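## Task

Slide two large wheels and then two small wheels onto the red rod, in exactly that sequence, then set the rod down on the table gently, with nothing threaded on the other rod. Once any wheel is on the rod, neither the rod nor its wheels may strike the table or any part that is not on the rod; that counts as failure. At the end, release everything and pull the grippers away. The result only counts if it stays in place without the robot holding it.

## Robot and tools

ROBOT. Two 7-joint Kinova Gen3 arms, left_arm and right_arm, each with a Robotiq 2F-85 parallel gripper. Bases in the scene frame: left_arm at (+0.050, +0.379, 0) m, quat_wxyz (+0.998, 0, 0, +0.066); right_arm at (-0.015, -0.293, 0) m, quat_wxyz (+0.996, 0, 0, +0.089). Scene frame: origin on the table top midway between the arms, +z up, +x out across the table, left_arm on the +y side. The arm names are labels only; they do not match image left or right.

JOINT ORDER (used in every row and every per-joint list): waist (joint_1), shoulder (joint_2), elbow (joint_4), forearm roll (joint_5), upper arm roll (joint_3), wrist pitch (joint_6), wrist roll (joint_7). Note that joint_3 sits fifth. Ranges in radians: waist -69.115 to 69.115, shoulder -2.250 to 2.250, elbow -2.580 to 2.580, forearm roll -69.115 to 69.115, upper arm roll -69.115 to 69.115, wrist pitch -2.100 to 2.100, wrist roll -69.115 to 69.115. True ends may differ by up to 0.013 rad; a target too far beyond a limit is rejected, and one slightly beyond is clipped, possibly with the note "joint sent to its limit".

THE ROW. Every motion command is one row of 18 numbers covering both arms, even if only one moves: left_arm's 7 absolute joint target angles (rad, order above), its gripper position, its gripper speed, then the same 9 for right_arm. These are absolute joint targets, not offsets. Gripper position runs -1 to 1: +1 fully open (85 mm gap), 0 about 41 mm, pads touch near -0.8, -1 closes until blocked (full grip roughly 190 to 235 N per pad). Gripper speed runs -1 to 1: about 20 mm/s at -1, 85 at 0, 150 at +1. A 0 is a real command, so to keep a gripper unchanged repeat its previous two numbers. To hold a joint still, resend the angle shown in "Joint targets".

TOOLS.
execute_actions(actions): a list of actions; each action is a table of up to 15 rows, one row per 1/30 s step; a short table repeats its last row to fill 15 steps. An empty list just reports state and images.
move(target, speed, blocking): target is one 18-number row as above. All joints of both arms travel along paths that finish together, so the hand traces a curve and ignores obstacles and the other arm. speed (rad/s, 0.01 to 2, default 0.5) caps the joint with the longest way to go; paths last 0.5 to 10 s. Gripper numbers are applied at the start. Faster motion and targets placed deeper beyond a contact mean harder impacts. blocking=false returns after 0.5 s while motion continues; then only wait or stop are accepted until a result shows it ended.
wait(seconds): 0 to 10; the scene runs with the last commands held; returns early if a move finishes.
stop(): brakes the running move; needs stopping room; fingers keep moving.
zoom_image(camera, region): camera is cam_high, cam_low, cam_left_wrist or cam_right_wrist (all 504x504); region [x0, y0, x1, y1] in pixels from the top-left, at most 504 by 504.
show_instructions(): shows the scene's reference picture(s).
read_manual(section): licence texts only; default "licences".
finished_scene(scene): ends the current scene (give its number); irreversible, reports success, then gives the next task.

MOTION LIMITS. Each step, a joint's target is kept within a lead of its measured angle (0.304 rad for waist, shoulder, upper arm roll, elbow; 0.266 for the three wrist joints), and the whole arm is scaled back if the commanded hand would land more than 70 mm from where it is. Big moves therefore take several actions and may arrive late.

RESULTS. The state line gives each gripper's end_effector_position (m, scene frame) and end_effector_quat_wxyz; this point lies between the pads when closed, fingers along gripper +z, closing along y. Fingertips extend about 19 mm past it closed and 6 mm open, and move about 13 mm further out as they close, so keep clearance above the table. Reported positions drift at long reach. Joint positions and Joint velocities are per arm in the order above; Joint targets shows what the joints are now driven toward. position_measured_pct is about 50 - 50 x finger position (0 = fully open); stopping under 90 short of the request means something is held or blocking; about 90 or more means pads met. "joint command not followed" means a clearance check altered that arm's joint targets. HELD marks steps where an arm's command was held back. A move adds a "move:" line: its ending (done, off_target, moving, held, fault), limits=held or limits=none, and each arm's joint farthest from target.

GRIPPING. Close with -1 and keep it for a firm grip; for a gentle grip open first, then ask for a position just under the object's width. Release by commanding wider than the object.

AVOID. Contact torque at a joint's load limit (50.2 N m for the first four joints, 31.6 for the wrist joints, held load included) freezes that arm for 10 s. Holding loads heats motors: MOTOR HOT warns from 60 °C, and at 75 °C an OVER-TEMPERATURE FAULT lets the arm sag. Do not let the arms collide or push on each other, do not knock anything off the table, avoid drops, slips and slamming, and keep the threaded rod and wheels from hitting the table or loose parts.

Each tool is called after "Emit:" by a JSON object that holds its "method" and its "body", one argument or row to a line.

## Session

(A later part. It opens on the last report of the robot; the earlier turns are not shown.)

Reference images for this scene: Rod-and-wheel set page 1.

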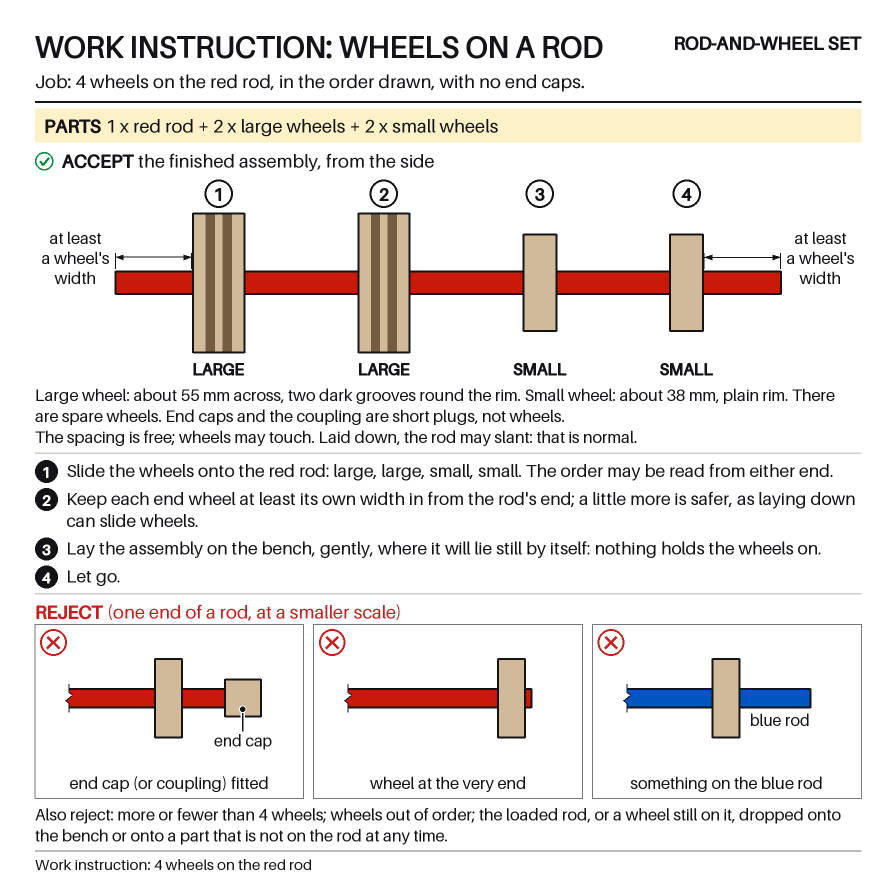

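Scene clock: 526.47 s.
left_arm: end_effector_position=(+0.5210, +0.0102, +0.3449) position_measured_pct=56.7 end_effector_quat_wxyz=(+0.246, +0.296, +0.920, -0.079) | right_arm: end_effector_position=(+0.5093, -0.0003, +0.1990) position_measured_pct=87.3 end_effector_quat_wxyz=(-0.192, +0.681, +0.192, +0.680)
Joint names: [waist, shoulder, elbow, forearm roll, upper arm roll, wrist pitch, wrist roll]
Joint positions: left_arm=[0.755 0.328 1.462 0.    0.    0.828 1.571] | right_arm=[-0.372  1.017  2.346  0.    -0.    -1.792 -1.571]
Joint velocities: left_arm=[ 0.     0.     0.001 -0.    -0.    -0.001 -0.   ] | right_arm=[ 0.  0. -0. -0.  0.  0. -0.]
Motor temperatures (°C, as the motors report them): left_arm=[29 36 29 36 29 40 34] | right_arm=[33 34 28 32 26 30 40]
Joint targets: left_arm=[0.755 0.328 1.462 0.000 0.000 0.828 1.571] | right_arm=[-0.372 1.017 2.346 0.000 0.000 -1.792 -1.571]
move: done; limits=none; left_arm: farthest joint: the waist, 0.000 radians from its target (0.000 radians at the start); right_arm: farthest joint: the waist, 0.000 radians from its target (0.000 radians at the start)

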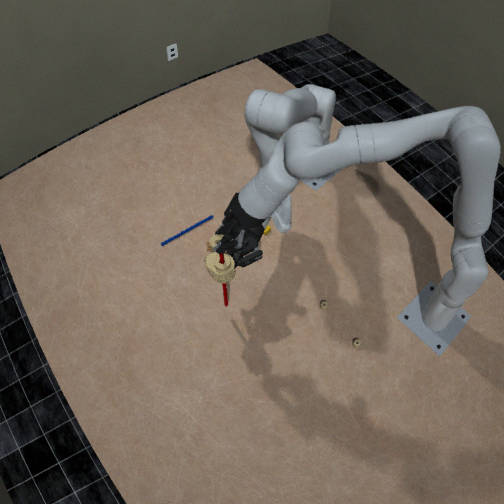

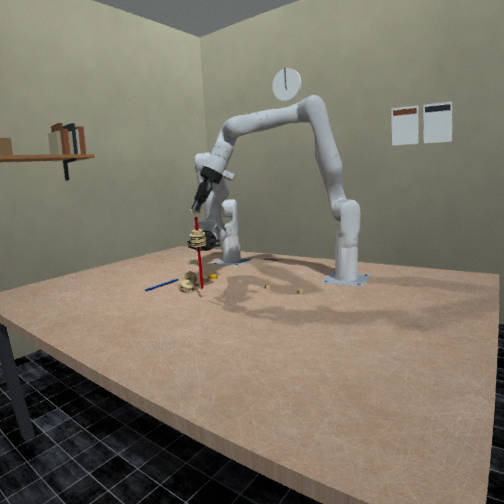

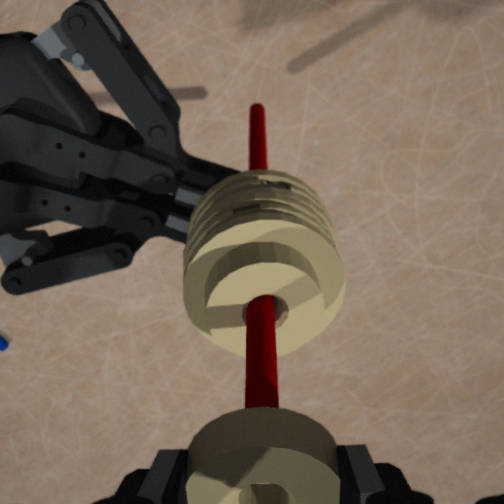

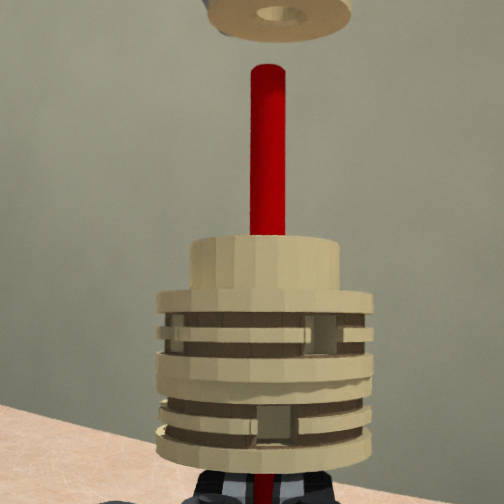

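Emit:
{"method": "move", "body": {
  "target": [0.7553,0.3210,1.4731,0,0,0.8245,1.571,-1,0, -0.372,1.017,2.346,0,0,-1.792,-1.571,-1,-0.5],
  "speed": 0.05
}}

Emit:
{"method": "zoom_image", "body": {
  "camera": "cam_right_wrist",
  "region": [170, 0, 370, 160]
}}

Scene clock: 529.67 s.
left_arm: end_effector_position=(+0.5183, +0.0121, +0.3447) position_measured_pct=56.7 end_effector_quat_wxyz=(+0.246, +0.296, +0.920, -0.079) | right_arm: end_effector_position=(+0.5093, -0.0003, +0.1990) position_measured_pct=87.3 end_effector_quat_wxyz=(-0.192, +0.681, +0.192, +0.680)
Joint names: [waist, shoulder, elbow, forearm roll, upper arm roll, wrist pitch, wrist roll]
Joint positions: left_arm=[ 0.755  0.321  1.473 -0.     0.     0.825  1.571] | right_arm=[-0.372  1.017  2.346  0.    -0.    -1.792 -1.571]
Joint velocities: left_arm=[-0.001 -0.002 -0.    -0.001 -0.    -0.     0.001] | right_arm=[ 0.     0.     0.001  0.     0.     0.    -0.   ]
Motor temperatures (°C, as the motors report them): left_arm=[29 36 29 36 29 40 34] | right_arm=[33 34 28 32 26 30 40]
Joint targets: left_arm=[0.755 0.321 1.473 0.000 0.000 0.825 1.571] | right_arm=[-0.372 1.017 2.346 0.000 0.000 -1.792 -1.571]
move: done; limits=none; left_arm: farthest joint: the waist, 0.000 radians from its target (0.000 radians at the start); right_arm: farthest joint: the waist, 0.000 radians from its target (0.000 radians at the start)

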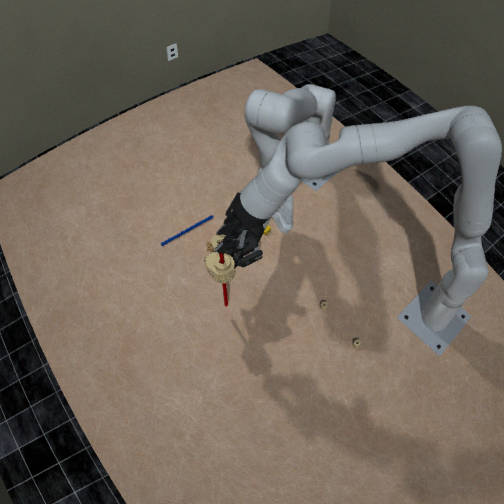

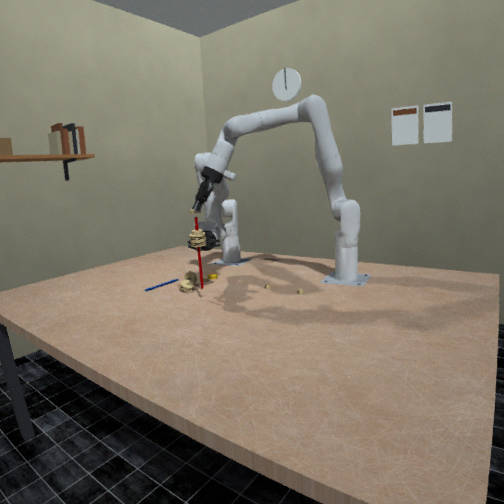

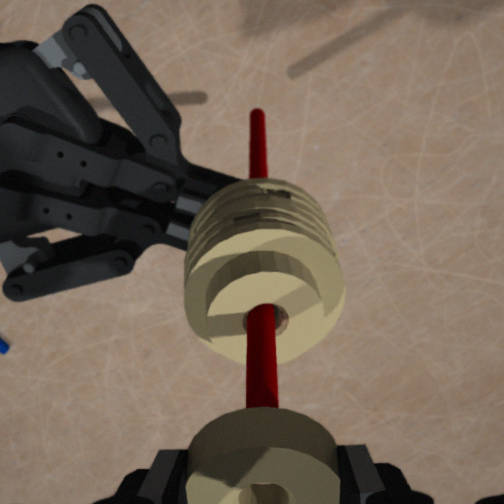

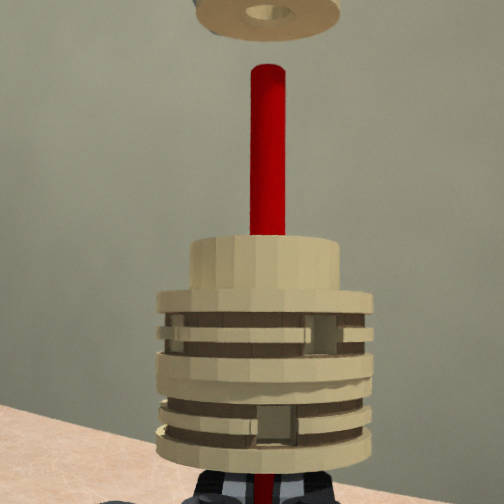

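Region (170, 0, 370, 160) of cam_right_wrist's 504x504 image, scaled by 2.520; it fills the top 403 rows of this view, and the rest is white.

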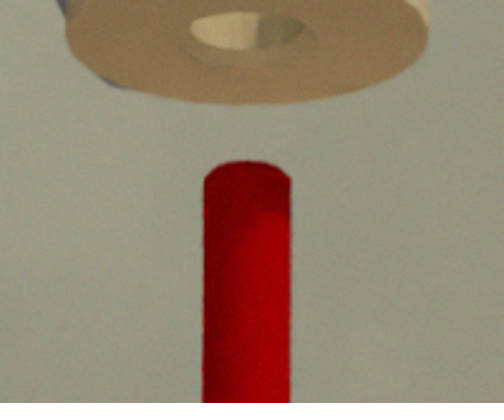

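Emit:
{"method": "move", "body": {
  "target": [0.7553,0.3471,1.5670,0,0,0.7045,1.571,-1,0, -0.372,1.017,2.346,0,0,-1.792,-1.571,-1,-0.5],
  "speed": 0.06
}}

Scene clock: 534.73 s.
left_arm: end_effector_position=(+0.5182, +0.0122, +0.3050) position_measured_pct=56.7 end_effector_quat_wxyz=(+0.246, +0.296, +0.920, -0.079) | right_arm: end_effector_position=(+0.5093, -0.0003, +0.1990) position_measured_pct=87.3 end_effector_quat_wxyz=(-0.192, +0.681, +0.192, +0.680)
Joint names: [waist, shoulder, elbow, forearm roll, upper arm roll, wrist pitch, wrist roll]
Joint positions: left_arm=[ 0.755  0.347  1.567 -0.    -0.     0.705  1.571] | right_arm=[-0.372  1.017  2.346  0.    -0.    -1.792 -1.571]
Joint velocities: left_arm=[ 0.     0.001 -0.    -0.001  0.    -0.001  0.   ] | right_arm=[ 0.    -0.    -0.001 -0.001 -0.    -0.    -0.   ]
Motor temperatures (°C, as the motors report them): left_arm=[29 36 29 36 29 40 34] | right_arm=[33 34 28 32 26 30 40]
Joint targets: left_arm=[0.755 0.347 1.567 0.000 0.000 0.704 1.571] | right_arm=[-0.372 1.017 2.346 0.000 0.000 -1.792 -1.571]
move: done; limits=none; left_arm: farthest joint: the waist, 0.000 radians from its target (0.000 radians at the start); right_arm: farthest joint: the waist, 0.000 radians from its target (0.000 radians at the start)

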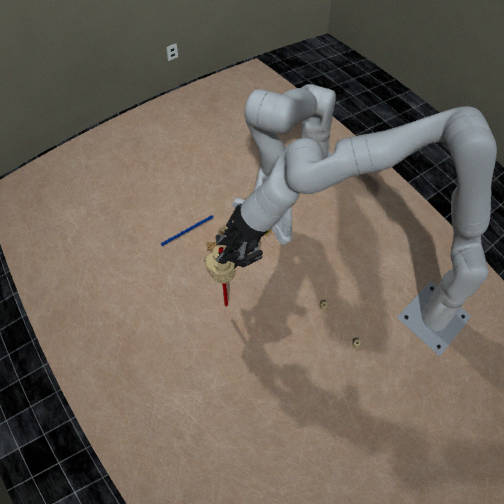

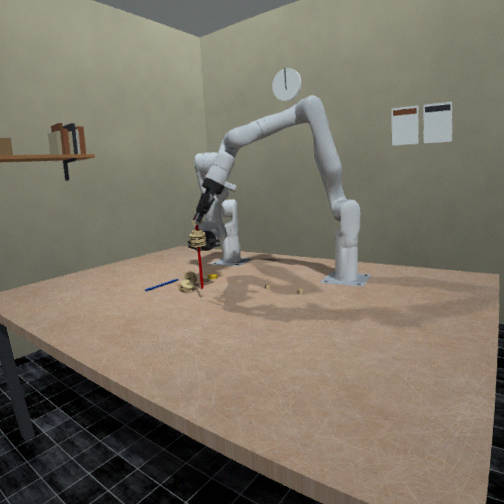

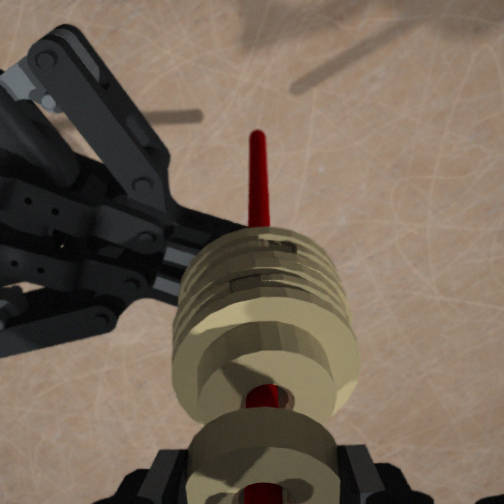

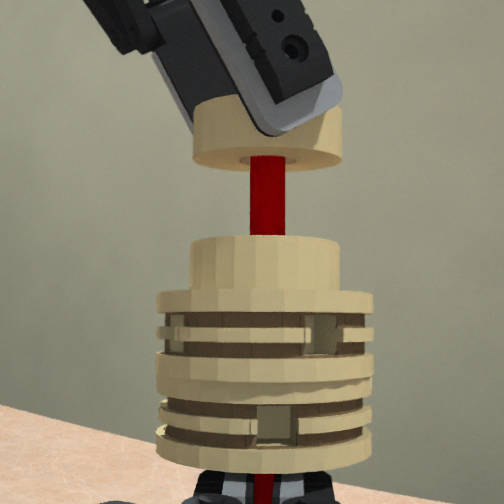

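Emit:
{"method": "move", "body": {
  "target": [0.7553,0.3608,1.6009,0,0,0.6567,1.571,-1,0, -0.372,1.017,2.346,0,0,-1.792,-1.571,-1,-0.5],
  "speed": 0.05
}}

Scene clock: 537.17 s.
left_arm: end_effector_position=(+0.5182, +0.0122, +0.2891) position_measured_pct=56.7 end_effector_quat_wxyz=(+0.246, +0.296, +0.920, -0.079) | right_arm: end_effector_position=(+0.5093, -0.0003, +0.1990) position_measured_pct=87.3 end_effector_quat_wxyz=(-0.192, +0.681, +0.192, +0.680)
Joint names: [waist, shoulder, elbow, forearm roll, upper arm roll, wrist pitch, wrist roll]
Joint positions: left_arm=[0.755 0.361 1.601 0.    0.    0.657 1.571] | right_arm=[-0.372  1.017  2.346  0.    -0.    -1.792 -1.571]
Joint velocities: left_arm=[ 0. -0.  0.  0.  0. -0. -0.] | right_arm=[-0. -0.  0. -0.  0. -0.  0.]
Motor temperatures (°C, as the motors report them): left_arm=[29 36 29 36 29 40 34] | right_arm=[33 34 28 32 26 30 40]
Joint targets: left_arm=[0.755 0.361 1.601 0.000 0.000 0.657 1.571] | right_arm=[-0.372 1.017 2.346 0.000 0.000 -1.792 -1.571]
move: done; limits=none; left_arm: farthest joint: the waist, 0.000 radians from its target (0.000 radians at the start); right_arm: farthest joint: the waist, 0.000 radians from its target (0.000 radians at the start)

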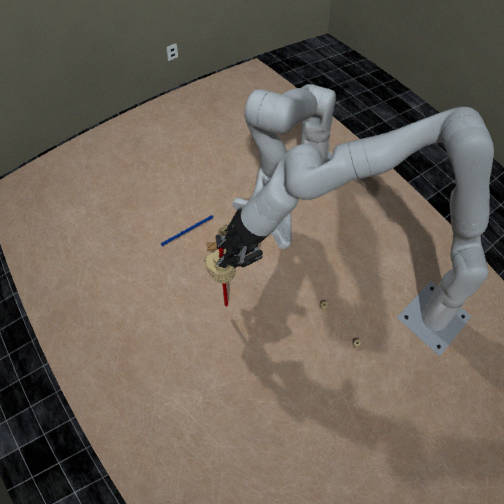

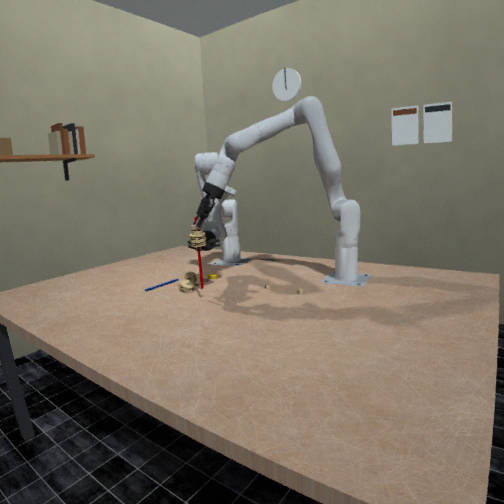

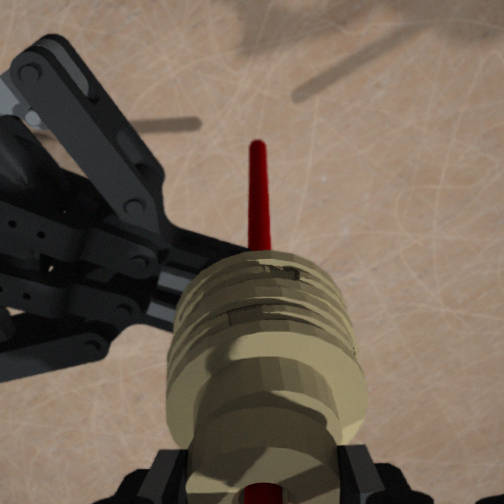

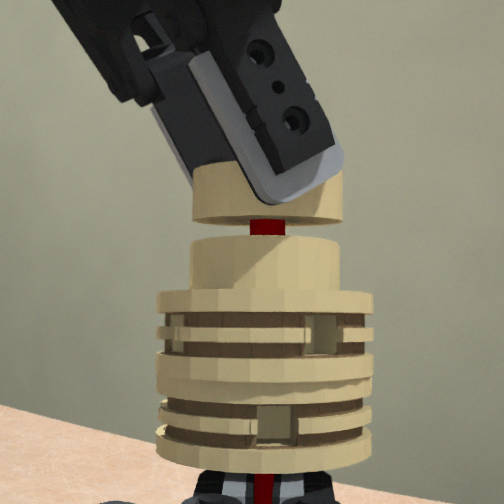

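Gap ≈4 mm; lower 2.5 mm more and release.

Emit:
{"method": "move", "body": {
  "target": [0.7553,0.363,1.6062,0,0,0.6492,1.571,-1,0, -0.372,1.017,2.346,0,0,-1.792,-1.571,-1,-0.5],
  "speed": 0.03
}}

Emit:
{"method": "execute_actions", "body": {
  "actions": [
    [[0.7553,0.363,1.6062,0,0,0.6492,1.571,0.5,0.3, -0.372,1.017,2.346,0,0,-1.792,-1.571,-1,-0.5]]
  ]
}}

Emit:
{"method": "move", "body": {
  "target": [0.7553,0.3144,1.3857,0,0,0.9183,1.571,0.5,0.3, -0.372,1.017,2.346,0,0,-1.792,-1.571,-1,-0.5],
  "speed": 0.3
}}

Scene clock: 540.20 s.
left_arm: end_effector_position=(+0.5182, +0.0122, +0.2865) position_measured_pct=56.7 end_effector_quat_wxyz=(+0.246, +0.296, +0.920, -0.079) | right_arm: end_effector_position=(+0.5093, -0.0003, +0.1990) position_measured_pct=87.3 end_effector_quat_wxyz=(-0.192, +0.681, +0.192, +0.680)
Joint names: [waist, shoulder, elbow, forearm roll, upper arm roll, wrist pitch, wrist roll]
Joint positions: left_arm=[ 0.755  0.363  1.606 -0.    -0.     0.649  1.571] | right_arm=[-0.372  1.017  2.346  0.    -0.    -1.792 -1.571]
Joint velocities: left_arm=[ 0.    -0.     0.     0.001  0.     0.    -0.   ] | right_arm=[ 0.  0.  0.  0.  0. -0.  0.]
Motor temperatures (°C, as the motors report them): left_arm=[29 36 29 36 29 40 34] | right_arm=[33 34 28 32 26 30 40]
Joint targets: left_arm=[0.755 0.363 1.606 0.000 0.000 0.649 1.571] | right_arm=[-0.372 1.017 2.346 0.000 0.000 -1.792 -1.571]
move: done; limits=none; left_arm: farthest joint: the waist, 0.000 radians from its target (0.000 radians at the start); right_arm: farthest joint: the waist, 0.000 radians from its target (0.000 radians at the start)

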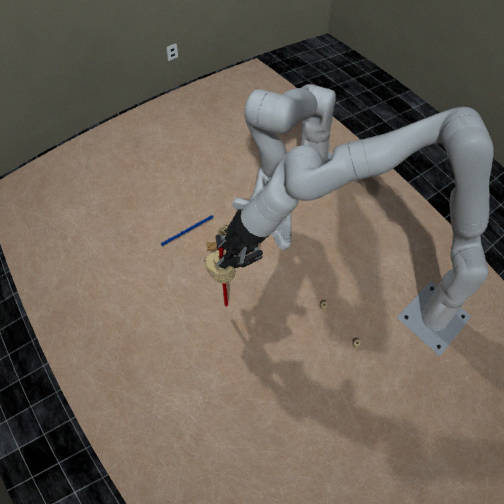

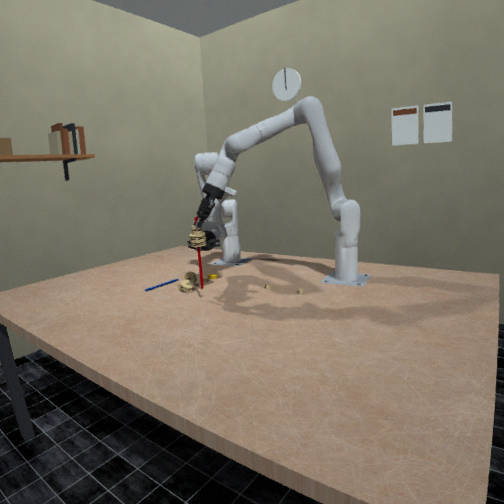

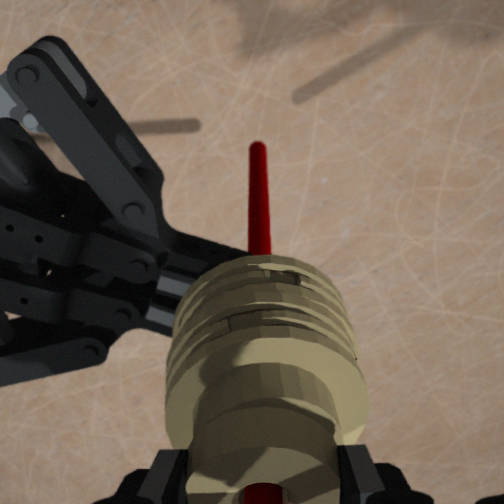

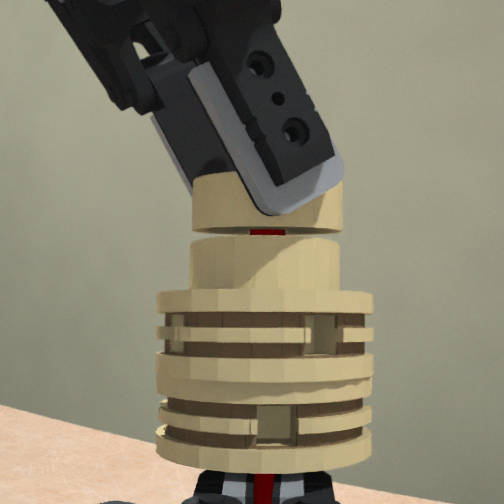

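Scene clock: 540.70 s.
left_arm: end_effector_position=(+0.5182, +0.0122, +0.2866) position_measured_pct=25.4 end_effector_quat_wxyz=(+0.246, +0.296, +0.920, -0.079) | right_arm: end_effector_position=(+0.5093, -0.0003, +0.1990) position_measured_pct=87.3 end_effector_quat_wxyz=(-0.192, +0.681, +0.192, +0.680)
Joint names: [waist, shoulder, elbow, forearm roll, upper arm roll, wrist pitch, wrist roll]
Joint positions: left_arm=[0.755 0.363 1.606 0.    0.    0.649 1.571] | right_arm=[-0.372  1.017  2.346  0.    -0.    -1.792 -1.571]
Joint velocities: left_arm=[-0.    -0.    -0.    -0.    -0.     0.001  0.   ] | right_arm=[ 0.    -0.    -0.001  0.    -0.     0.     0.   ]
Motor temperatures (°C, as the motors report them): left_arm=[29 36 29 36 29 40 34] | right_arm=[33 34 28 32 26 30 40]
Joint targets: left_arm=[0.755 0.363 1.606 0.000 0.000 0.649 1.571] | right_arm=[-0.372 1.017 2.346 0.000 0.000 -1.792 -1.571]
Step readings (joint positions):
0: left_arm=[0.755 0.363 1.606 -0.000 -0.000 0.649 1.571] | right_arm=[-0.372 1.017 2.346 0.000 -0.000 -1.792 -1.571]
1: left_arm=[0.755 0.363 1.606 0.000 0.000 0.649 1.571] | right_arm=[-0.372 1.017 2.346 0.000 -0.000 -1.792 -1.571]
2: left_arm=[0.755 0.363 1.606 0.000 -0.000 0.649 1.571] | right_arm=[-0.372 1.017 2.346 0.000 -0.000 -1.792 -1.571]
4: left_arm=[0.755 0.363 1.606 -0.000 -0.000 0.649 1.571] | right_arm=[-0.372 1.017 2.346 -0.000 -0.000 -1.792 -1.571]
8: left_arm=[0.755 0.363 1.606 0.000 0.000 0.649 1.571] | right_arm=[-0.372 1.017 2.346 0.000 -0.000 -1.792 -1.571]
15: Joint positions above

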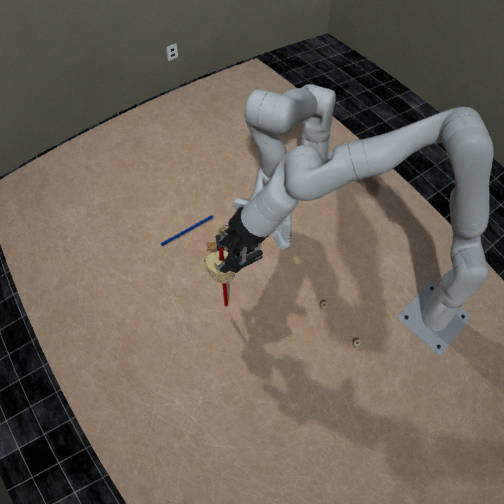

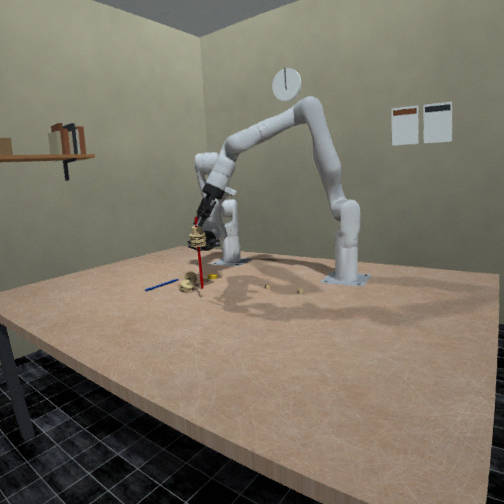

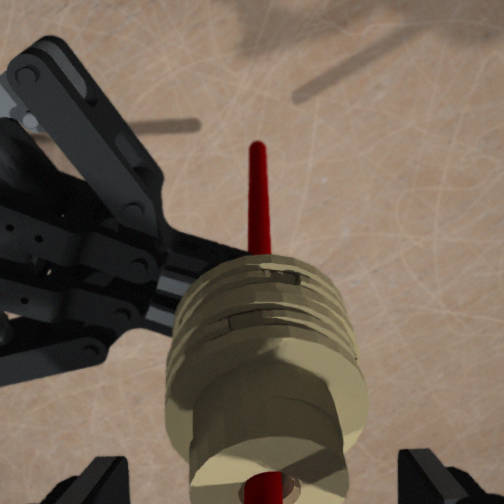

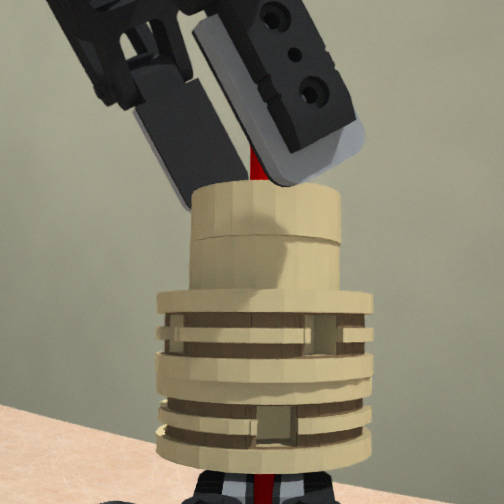

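Scene clock: 542.00 s.
left_arm: end_effector_position=(+0.5204, +0.0106, +0.3748) position_measured_pct=25.0 end_effector_quat_wxyz=(+0.246, +0.296, +0.920, -0.079) | right_arm: end_effector_position=(+0.5093, -0.0003, +0.1990) position_measured_pct=87.3 end_effector_quat_wxyz=(-0.192, +0.681, +0.192, +0.680)
Joint names: [waist, shoulder, elbow, forearm roll, upper arm roll, wrist pitch, wrist roll]
Joint positions: left_arm=[ 0.755  0.314  1.386 -0.    -0.     0.918  1.571] | right_arm=[-0.372  1.017  2.346  0.    -0.    -1.792 -1.571]
Joint velocities: left_arm=[ 0.001  0.001 -0.     0.     0.     0.001 -0.   ] | right_arm=[ 0. -0.  0.  0. -0.  0. -0.]
Motor temperatures (°C, as the motors report them): left_arm=[29 36 29 36 29 40 34] | right_arm=[33 34 28 32 26 30 40]
Joint targets: left_arm=[0.755 0.314 1.386 0.000 0.000 0.918 1.571] | right_arm=[-0.372 1.017 2.346 0.000 0.000 -1.792 -1.571]
move: done; limits=none; left_arm: farthest joint: the waist, 0.000 radians from its target (0.000 radians at the start); right_arm: farthest joint: the waist, 0.000 radians from its target (0.000 radians at the start)

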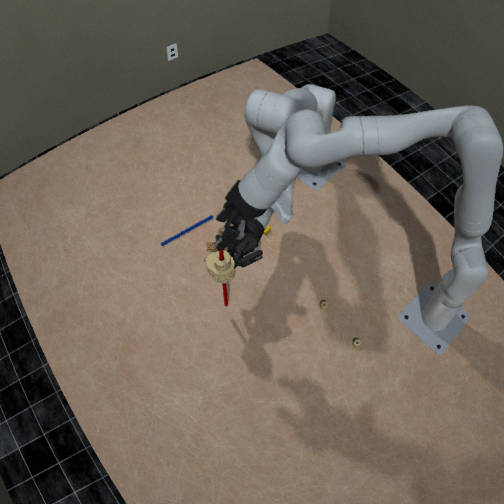

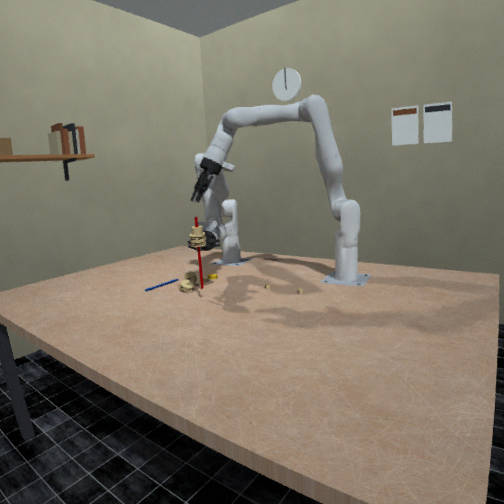

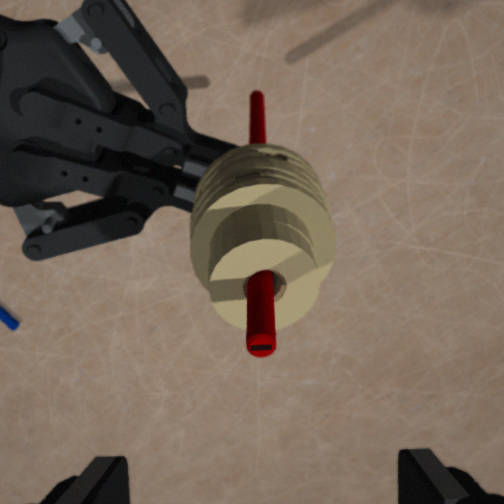

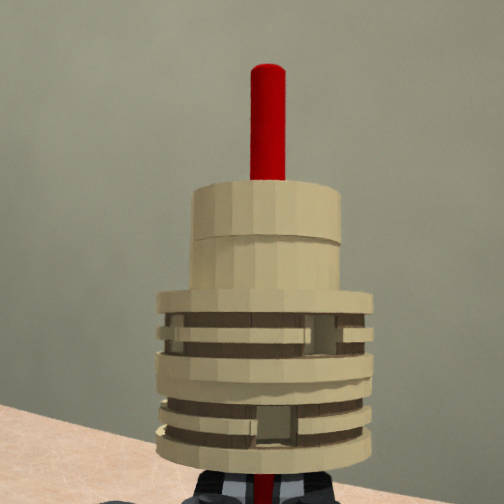

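Emit:
{"method": "move", "body": {
  "target": [-0.2,0.3241,1.3714,0,0,0.9225,1.571,0.5,0.3, -0.45,1.017,2.346,0,0,-1.792,-1.571,-1,-0.5],
  "speed": 0.8
}}

Emit:
{"method": "move", "body": {
  "target": [-0.2,0.3241,1.3714,0,0,0.9225,1.571,0.5,0.3, -0.45,0.3669,2.182,0,0,-0.208,-1.571,-1,-0.5],
  "speed": 0.5
}}

Scene clock: 555.67 s.
left_arm: end_effector_position=(+0.6264, +0.5520, +0.3750) position_measured_pct=25.0 end_effector_quat_wxyz=(+0.255, -0.160, +0.953, +0.043) | right_arm: end_effector_position=(+0.4849, +0.0396, +0.1990) position_measured_pct=87.3 end_effector_quat_wxyz=(-0.219, +0.673, +0.219, +0.672)
Joint names: [waist, shoulder, elbow, forearm roll, upper arm roll, wrist pitch, wrist roll]
Joint positions: left_arm=[-0.2    0.324  1.371 -0.    -0.     0.922  1.571] | right_arm=[-0.45   1.017  2.346  0.    -0.    -1.792 -1.571]
Joint velocities: left_arm=[-0.003 -0.     0.    -0.001  0.001 -0.001 -0.   ] | right_arm=[-0.    -0.     0.001 -0.     0.     0.     0.   ]
Motor temperatures (°C, as the motors report them): left_arm=[29 36 29 36 29 40 34] | right_arm=[33 34 28 32 26 30 40]
Joint targets: left_arm=[-0.200 0.324 1.371 0.000 0.000 0.922 1.571] | right_arm=[-0.450 1.017 2.346 0.000 0.000 -1.792 -1.571]
move: done; limits=none; left_arm: farthest joint: the waist, 0.000 radians from its target (0.955 radians at the start); right_arm: farthest joint: the waist, 0.000 radians from its target (0.078 radians at the start)

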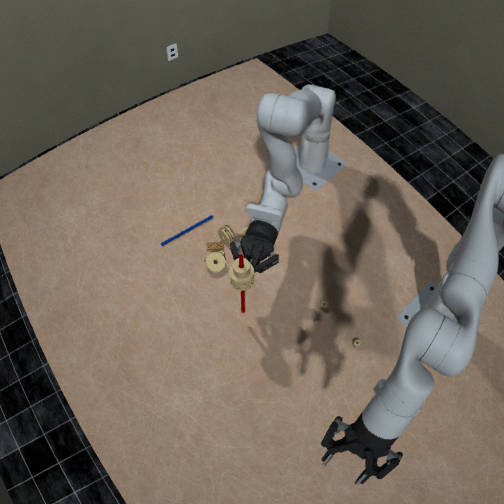

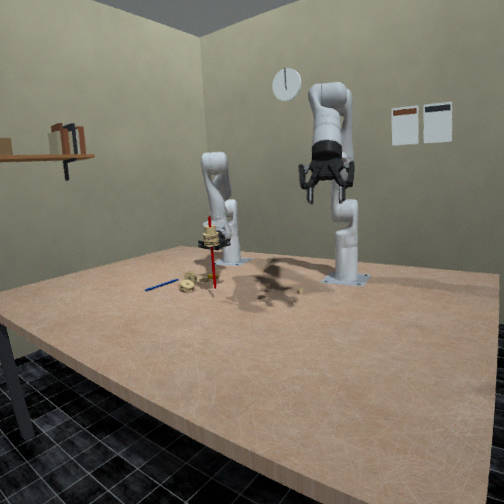

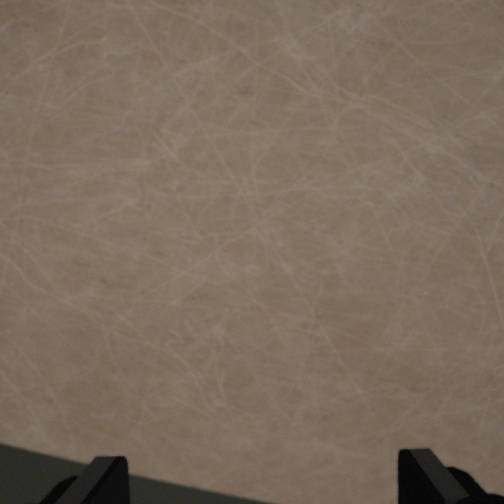

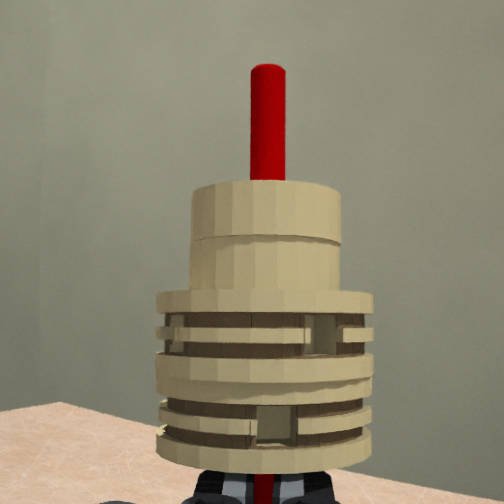

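Scene clock: 559.33 s.
left_arm: end_effector_position=(+0.6264, +0.5521, +0.3750) position_measured_pct=25.0 end_effector_quat_wxyz=(+0.255, -0.160, +0.953, +0.043) | right_arm: end_effector_position=(+0.4442, +0.0101, +0.1996) position_measured_pct=87.3 end_effector_quat_wxyz=(-0.120, +0.876, +0.285, +0.370)
Joint names: [waist, shoulder, elbow, forearm roll, upper arm roll, wrist pitch, wrist roll]
Joint positions: left_arm=[-0.2    0.324  1.371  0.    -0.     0.922  1.571] | right_arm=[-0.45   0.368  2.182 -0.    -0.    -0.208 -1.571]
Joint velocities: left_arm=[ 0.    -0.001  0.     0.     0.     0.001  0.   ] | right_arm=[ 0.    -0.002 -0.001 -0.     0.     0.    -0.   ]
Motor temperatures (°C, as the motors report them): left_arm=[29 36 29 36 29 40 34] | right_arm=[33 34 28 32 26 30 40]
Joint targets: left_arm=[-0.200 0.324 1.371 0.000 0.000 0.922 1.571] | right_arm=[-0.450 0.367 2.182 0.000 0.000 -0.208 -1.571]
move: done; limits=none; left_arm: farthest joint: the waist, 0.000 radians from its target (0.000 radians at the start); right_arm: farthest joint: the shoulder, 0.001 radians from its target (0.651 radians at the start)

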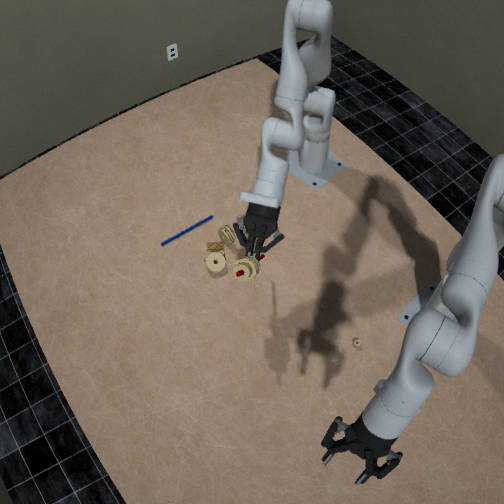

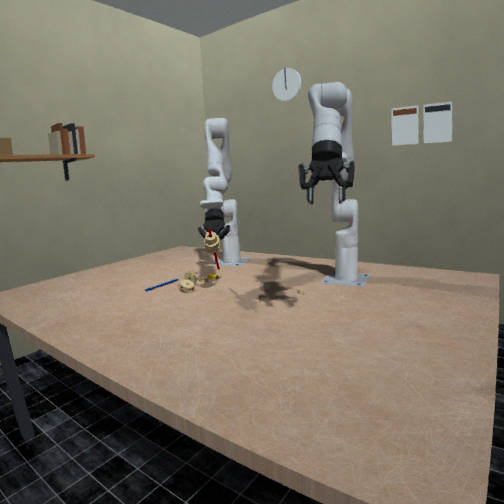

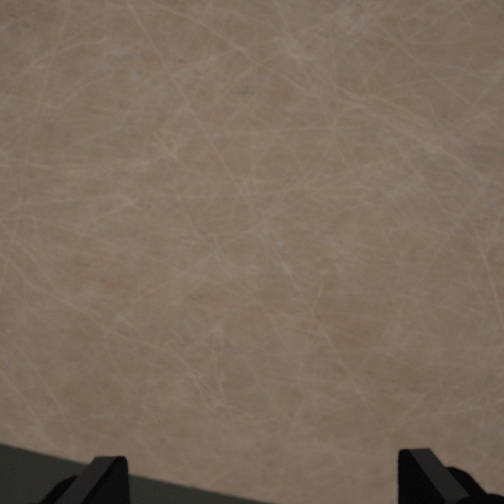

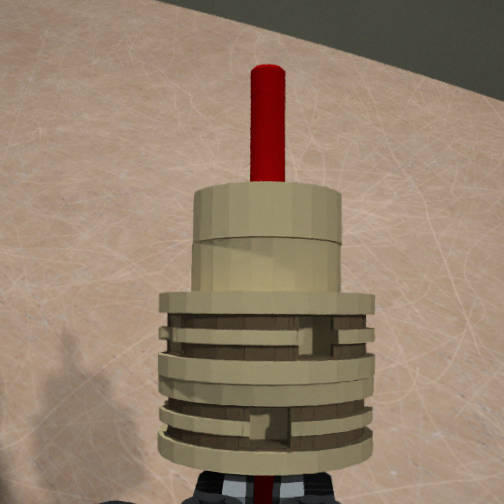

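Emit:
{"method": "move", "body": {
  "target": [-0.2,0.3241,1.3714,0,0,0.9225,1.571,0.5,0.3, -0.45,0.6791,1.3928,0,0,1.02,-1.571,-1,-0.5],
  "speed": 0.4
}}

Emit:
{"method": "move", "body": {
  "target": [-0.2,0.3241,1.3714,0,0,0.9225,1.571,0.5,0.3, -0.45,0.8083,1.4694,0,0,0.83,-1.571,-1,-0.5],
  "speed": 0.15
}}

Scene clock: 565.63 s.
left_arm: end_effector_position=(+0.6264, +0.5521, +0.3750) position_measured_pct=25.0 end_effector_quat_wxyz=(+0.255, -0.160, +0.953, +0.043) | right_arm: end_effector_position=(+0.4487, +0.0133, +0.1500) position_measured_pct=87.3 end_effector_quat_wxyz=(-0.008, +0.951, +0.309, +0.023)
Joint names: [waist, shoulder, elbow, forearm roll, upper arm roll, wrist pitch, wrist roll]
Joint positions: left_arm=[-0.2    0.324  1.371  0.     0.     0.922  1.571] | right_arm=[-0.45   0.679  1.393 -0.    -0.     1.02  -1.571]
Joint velocities: left_arm=[ 0.     0.     0.001 -0.001 -0.     0.     0.   ] | right_arm=[ 0.     0.002  0.     0.    -0.     0.     0.   ]
Motor temperatures (°C, as the motors report them): left_arm=[29 36 29 36 29 40 34] | right_arm=[33 34 28 32 26 30 40]
Joint targets: left_arm=[-0.200 0.324 1.371 0.000 0.000 0.922 1.571] | right_arm=[-0.450 0.679 1.393 0.000 0.000 1.020 -1.571]
move: done; limits=none; left_arm: farthest joint: the waist, 0.000 radians from its target (0.000 radians at the start); right_arm: farthest joint: the waist, 0.000 radians from its target (0.000 radians at the start)

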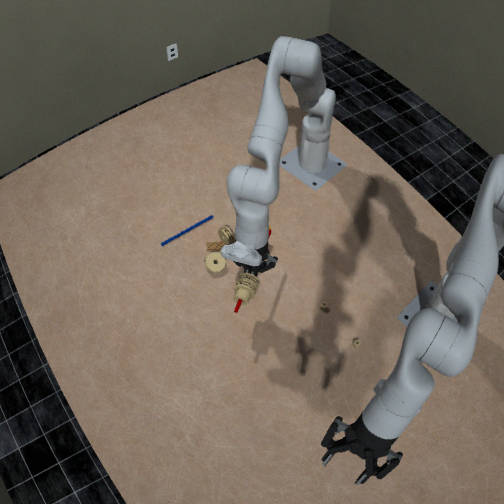

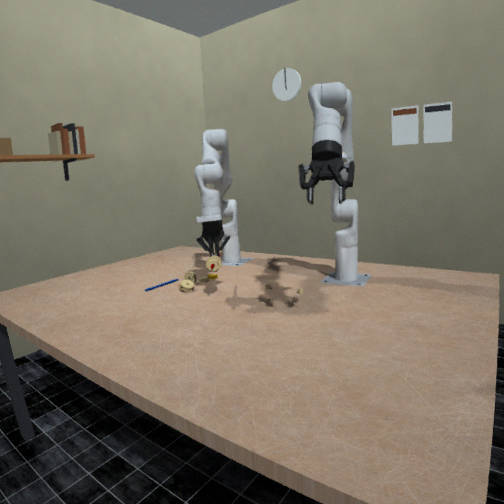

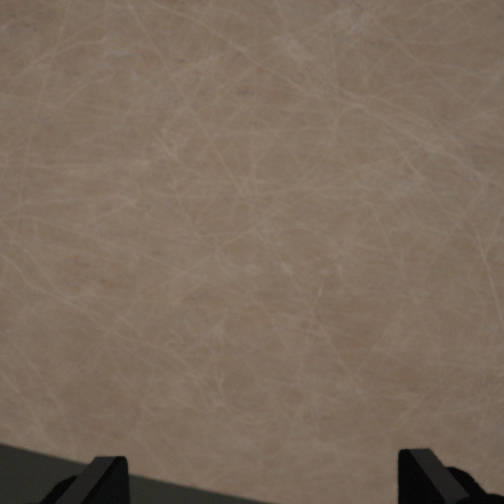

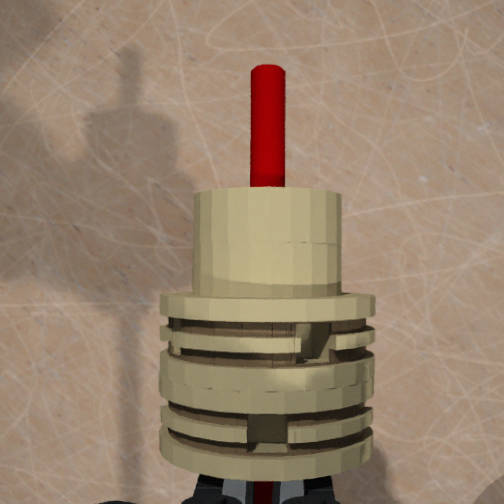

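Scene clock: 567.23 s.
left_arm: end_effector_position=(+0.6264, +0.5521, +0.3750) position_measured_pct=25.0 end_effector_quat_wxyz=(+0.255, -0.160, +0.953, +0.043) | right_arm: end_effector_position=(+0.4473, +0.0123, +0.0598) position_measured_pct=87.3 end_effector_quat_wxyz=(-0.005, +0.951, +0.309, +0.016)
Joint names: [waist, shoulder, elbow, forearm roll, upper arm roll, wrist pitch, wrist roll]
Joint positions: left_arm=[-0.2    0.324  1.371  0.     0.     0.922  1.571] | right_arm=[-0.45   0.809  1.47  -0.    -0.     0.83  -1.571]
Joint velocities: left_arm=[ 0.002 -0.     0.     0.001 -0.    -0.001  0.001] | right_arm=[ 0.     0.001  0.001 -0.     0.    -0.     0.   ]
Motor temperatures (°C, as the motors report them): left_arm=[29 36 29 36 29 40 34] | right_arm=[33 34 28 32 26 30 40]
Joint targets: left_arm=[-0.200 0.324 1.371 0.000 0.000 0.922 1.571] | right_arm=[-0.450 0.808 1.469 0.000 0.000 0.830 -1.571]
move: done; limits=none; left_arm: farthest joint: the waist, 0.000 radians from its target (0.000 radians at the start); right_arm: farthest joint: the waist, 0.000 radians from its target (0.000 radians at the start)

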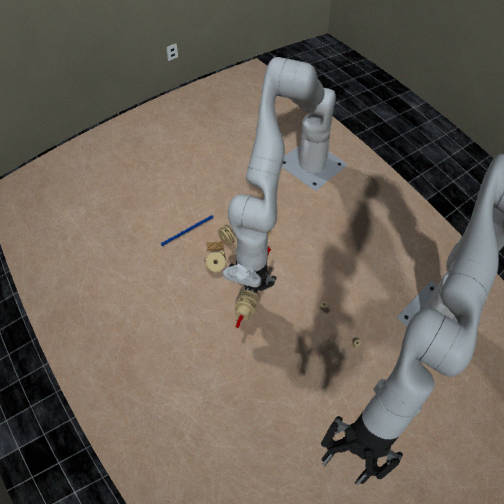

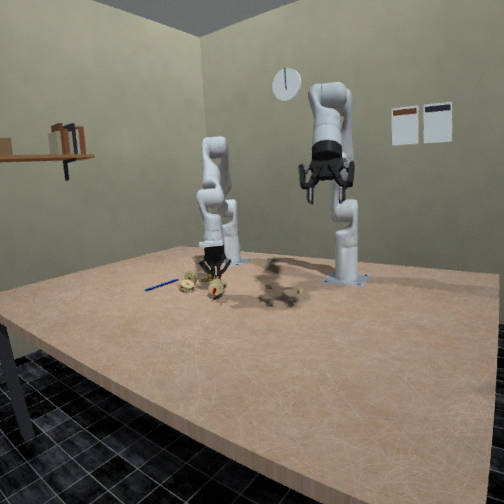

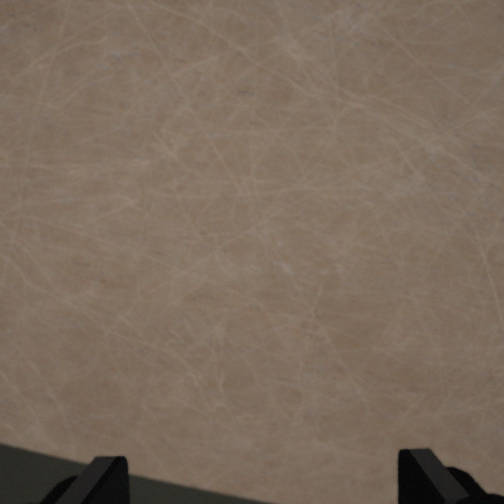

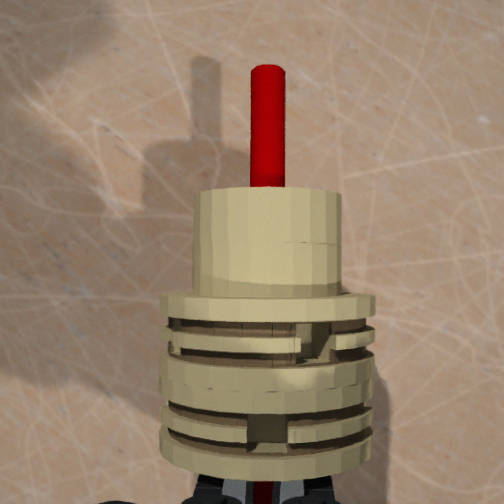

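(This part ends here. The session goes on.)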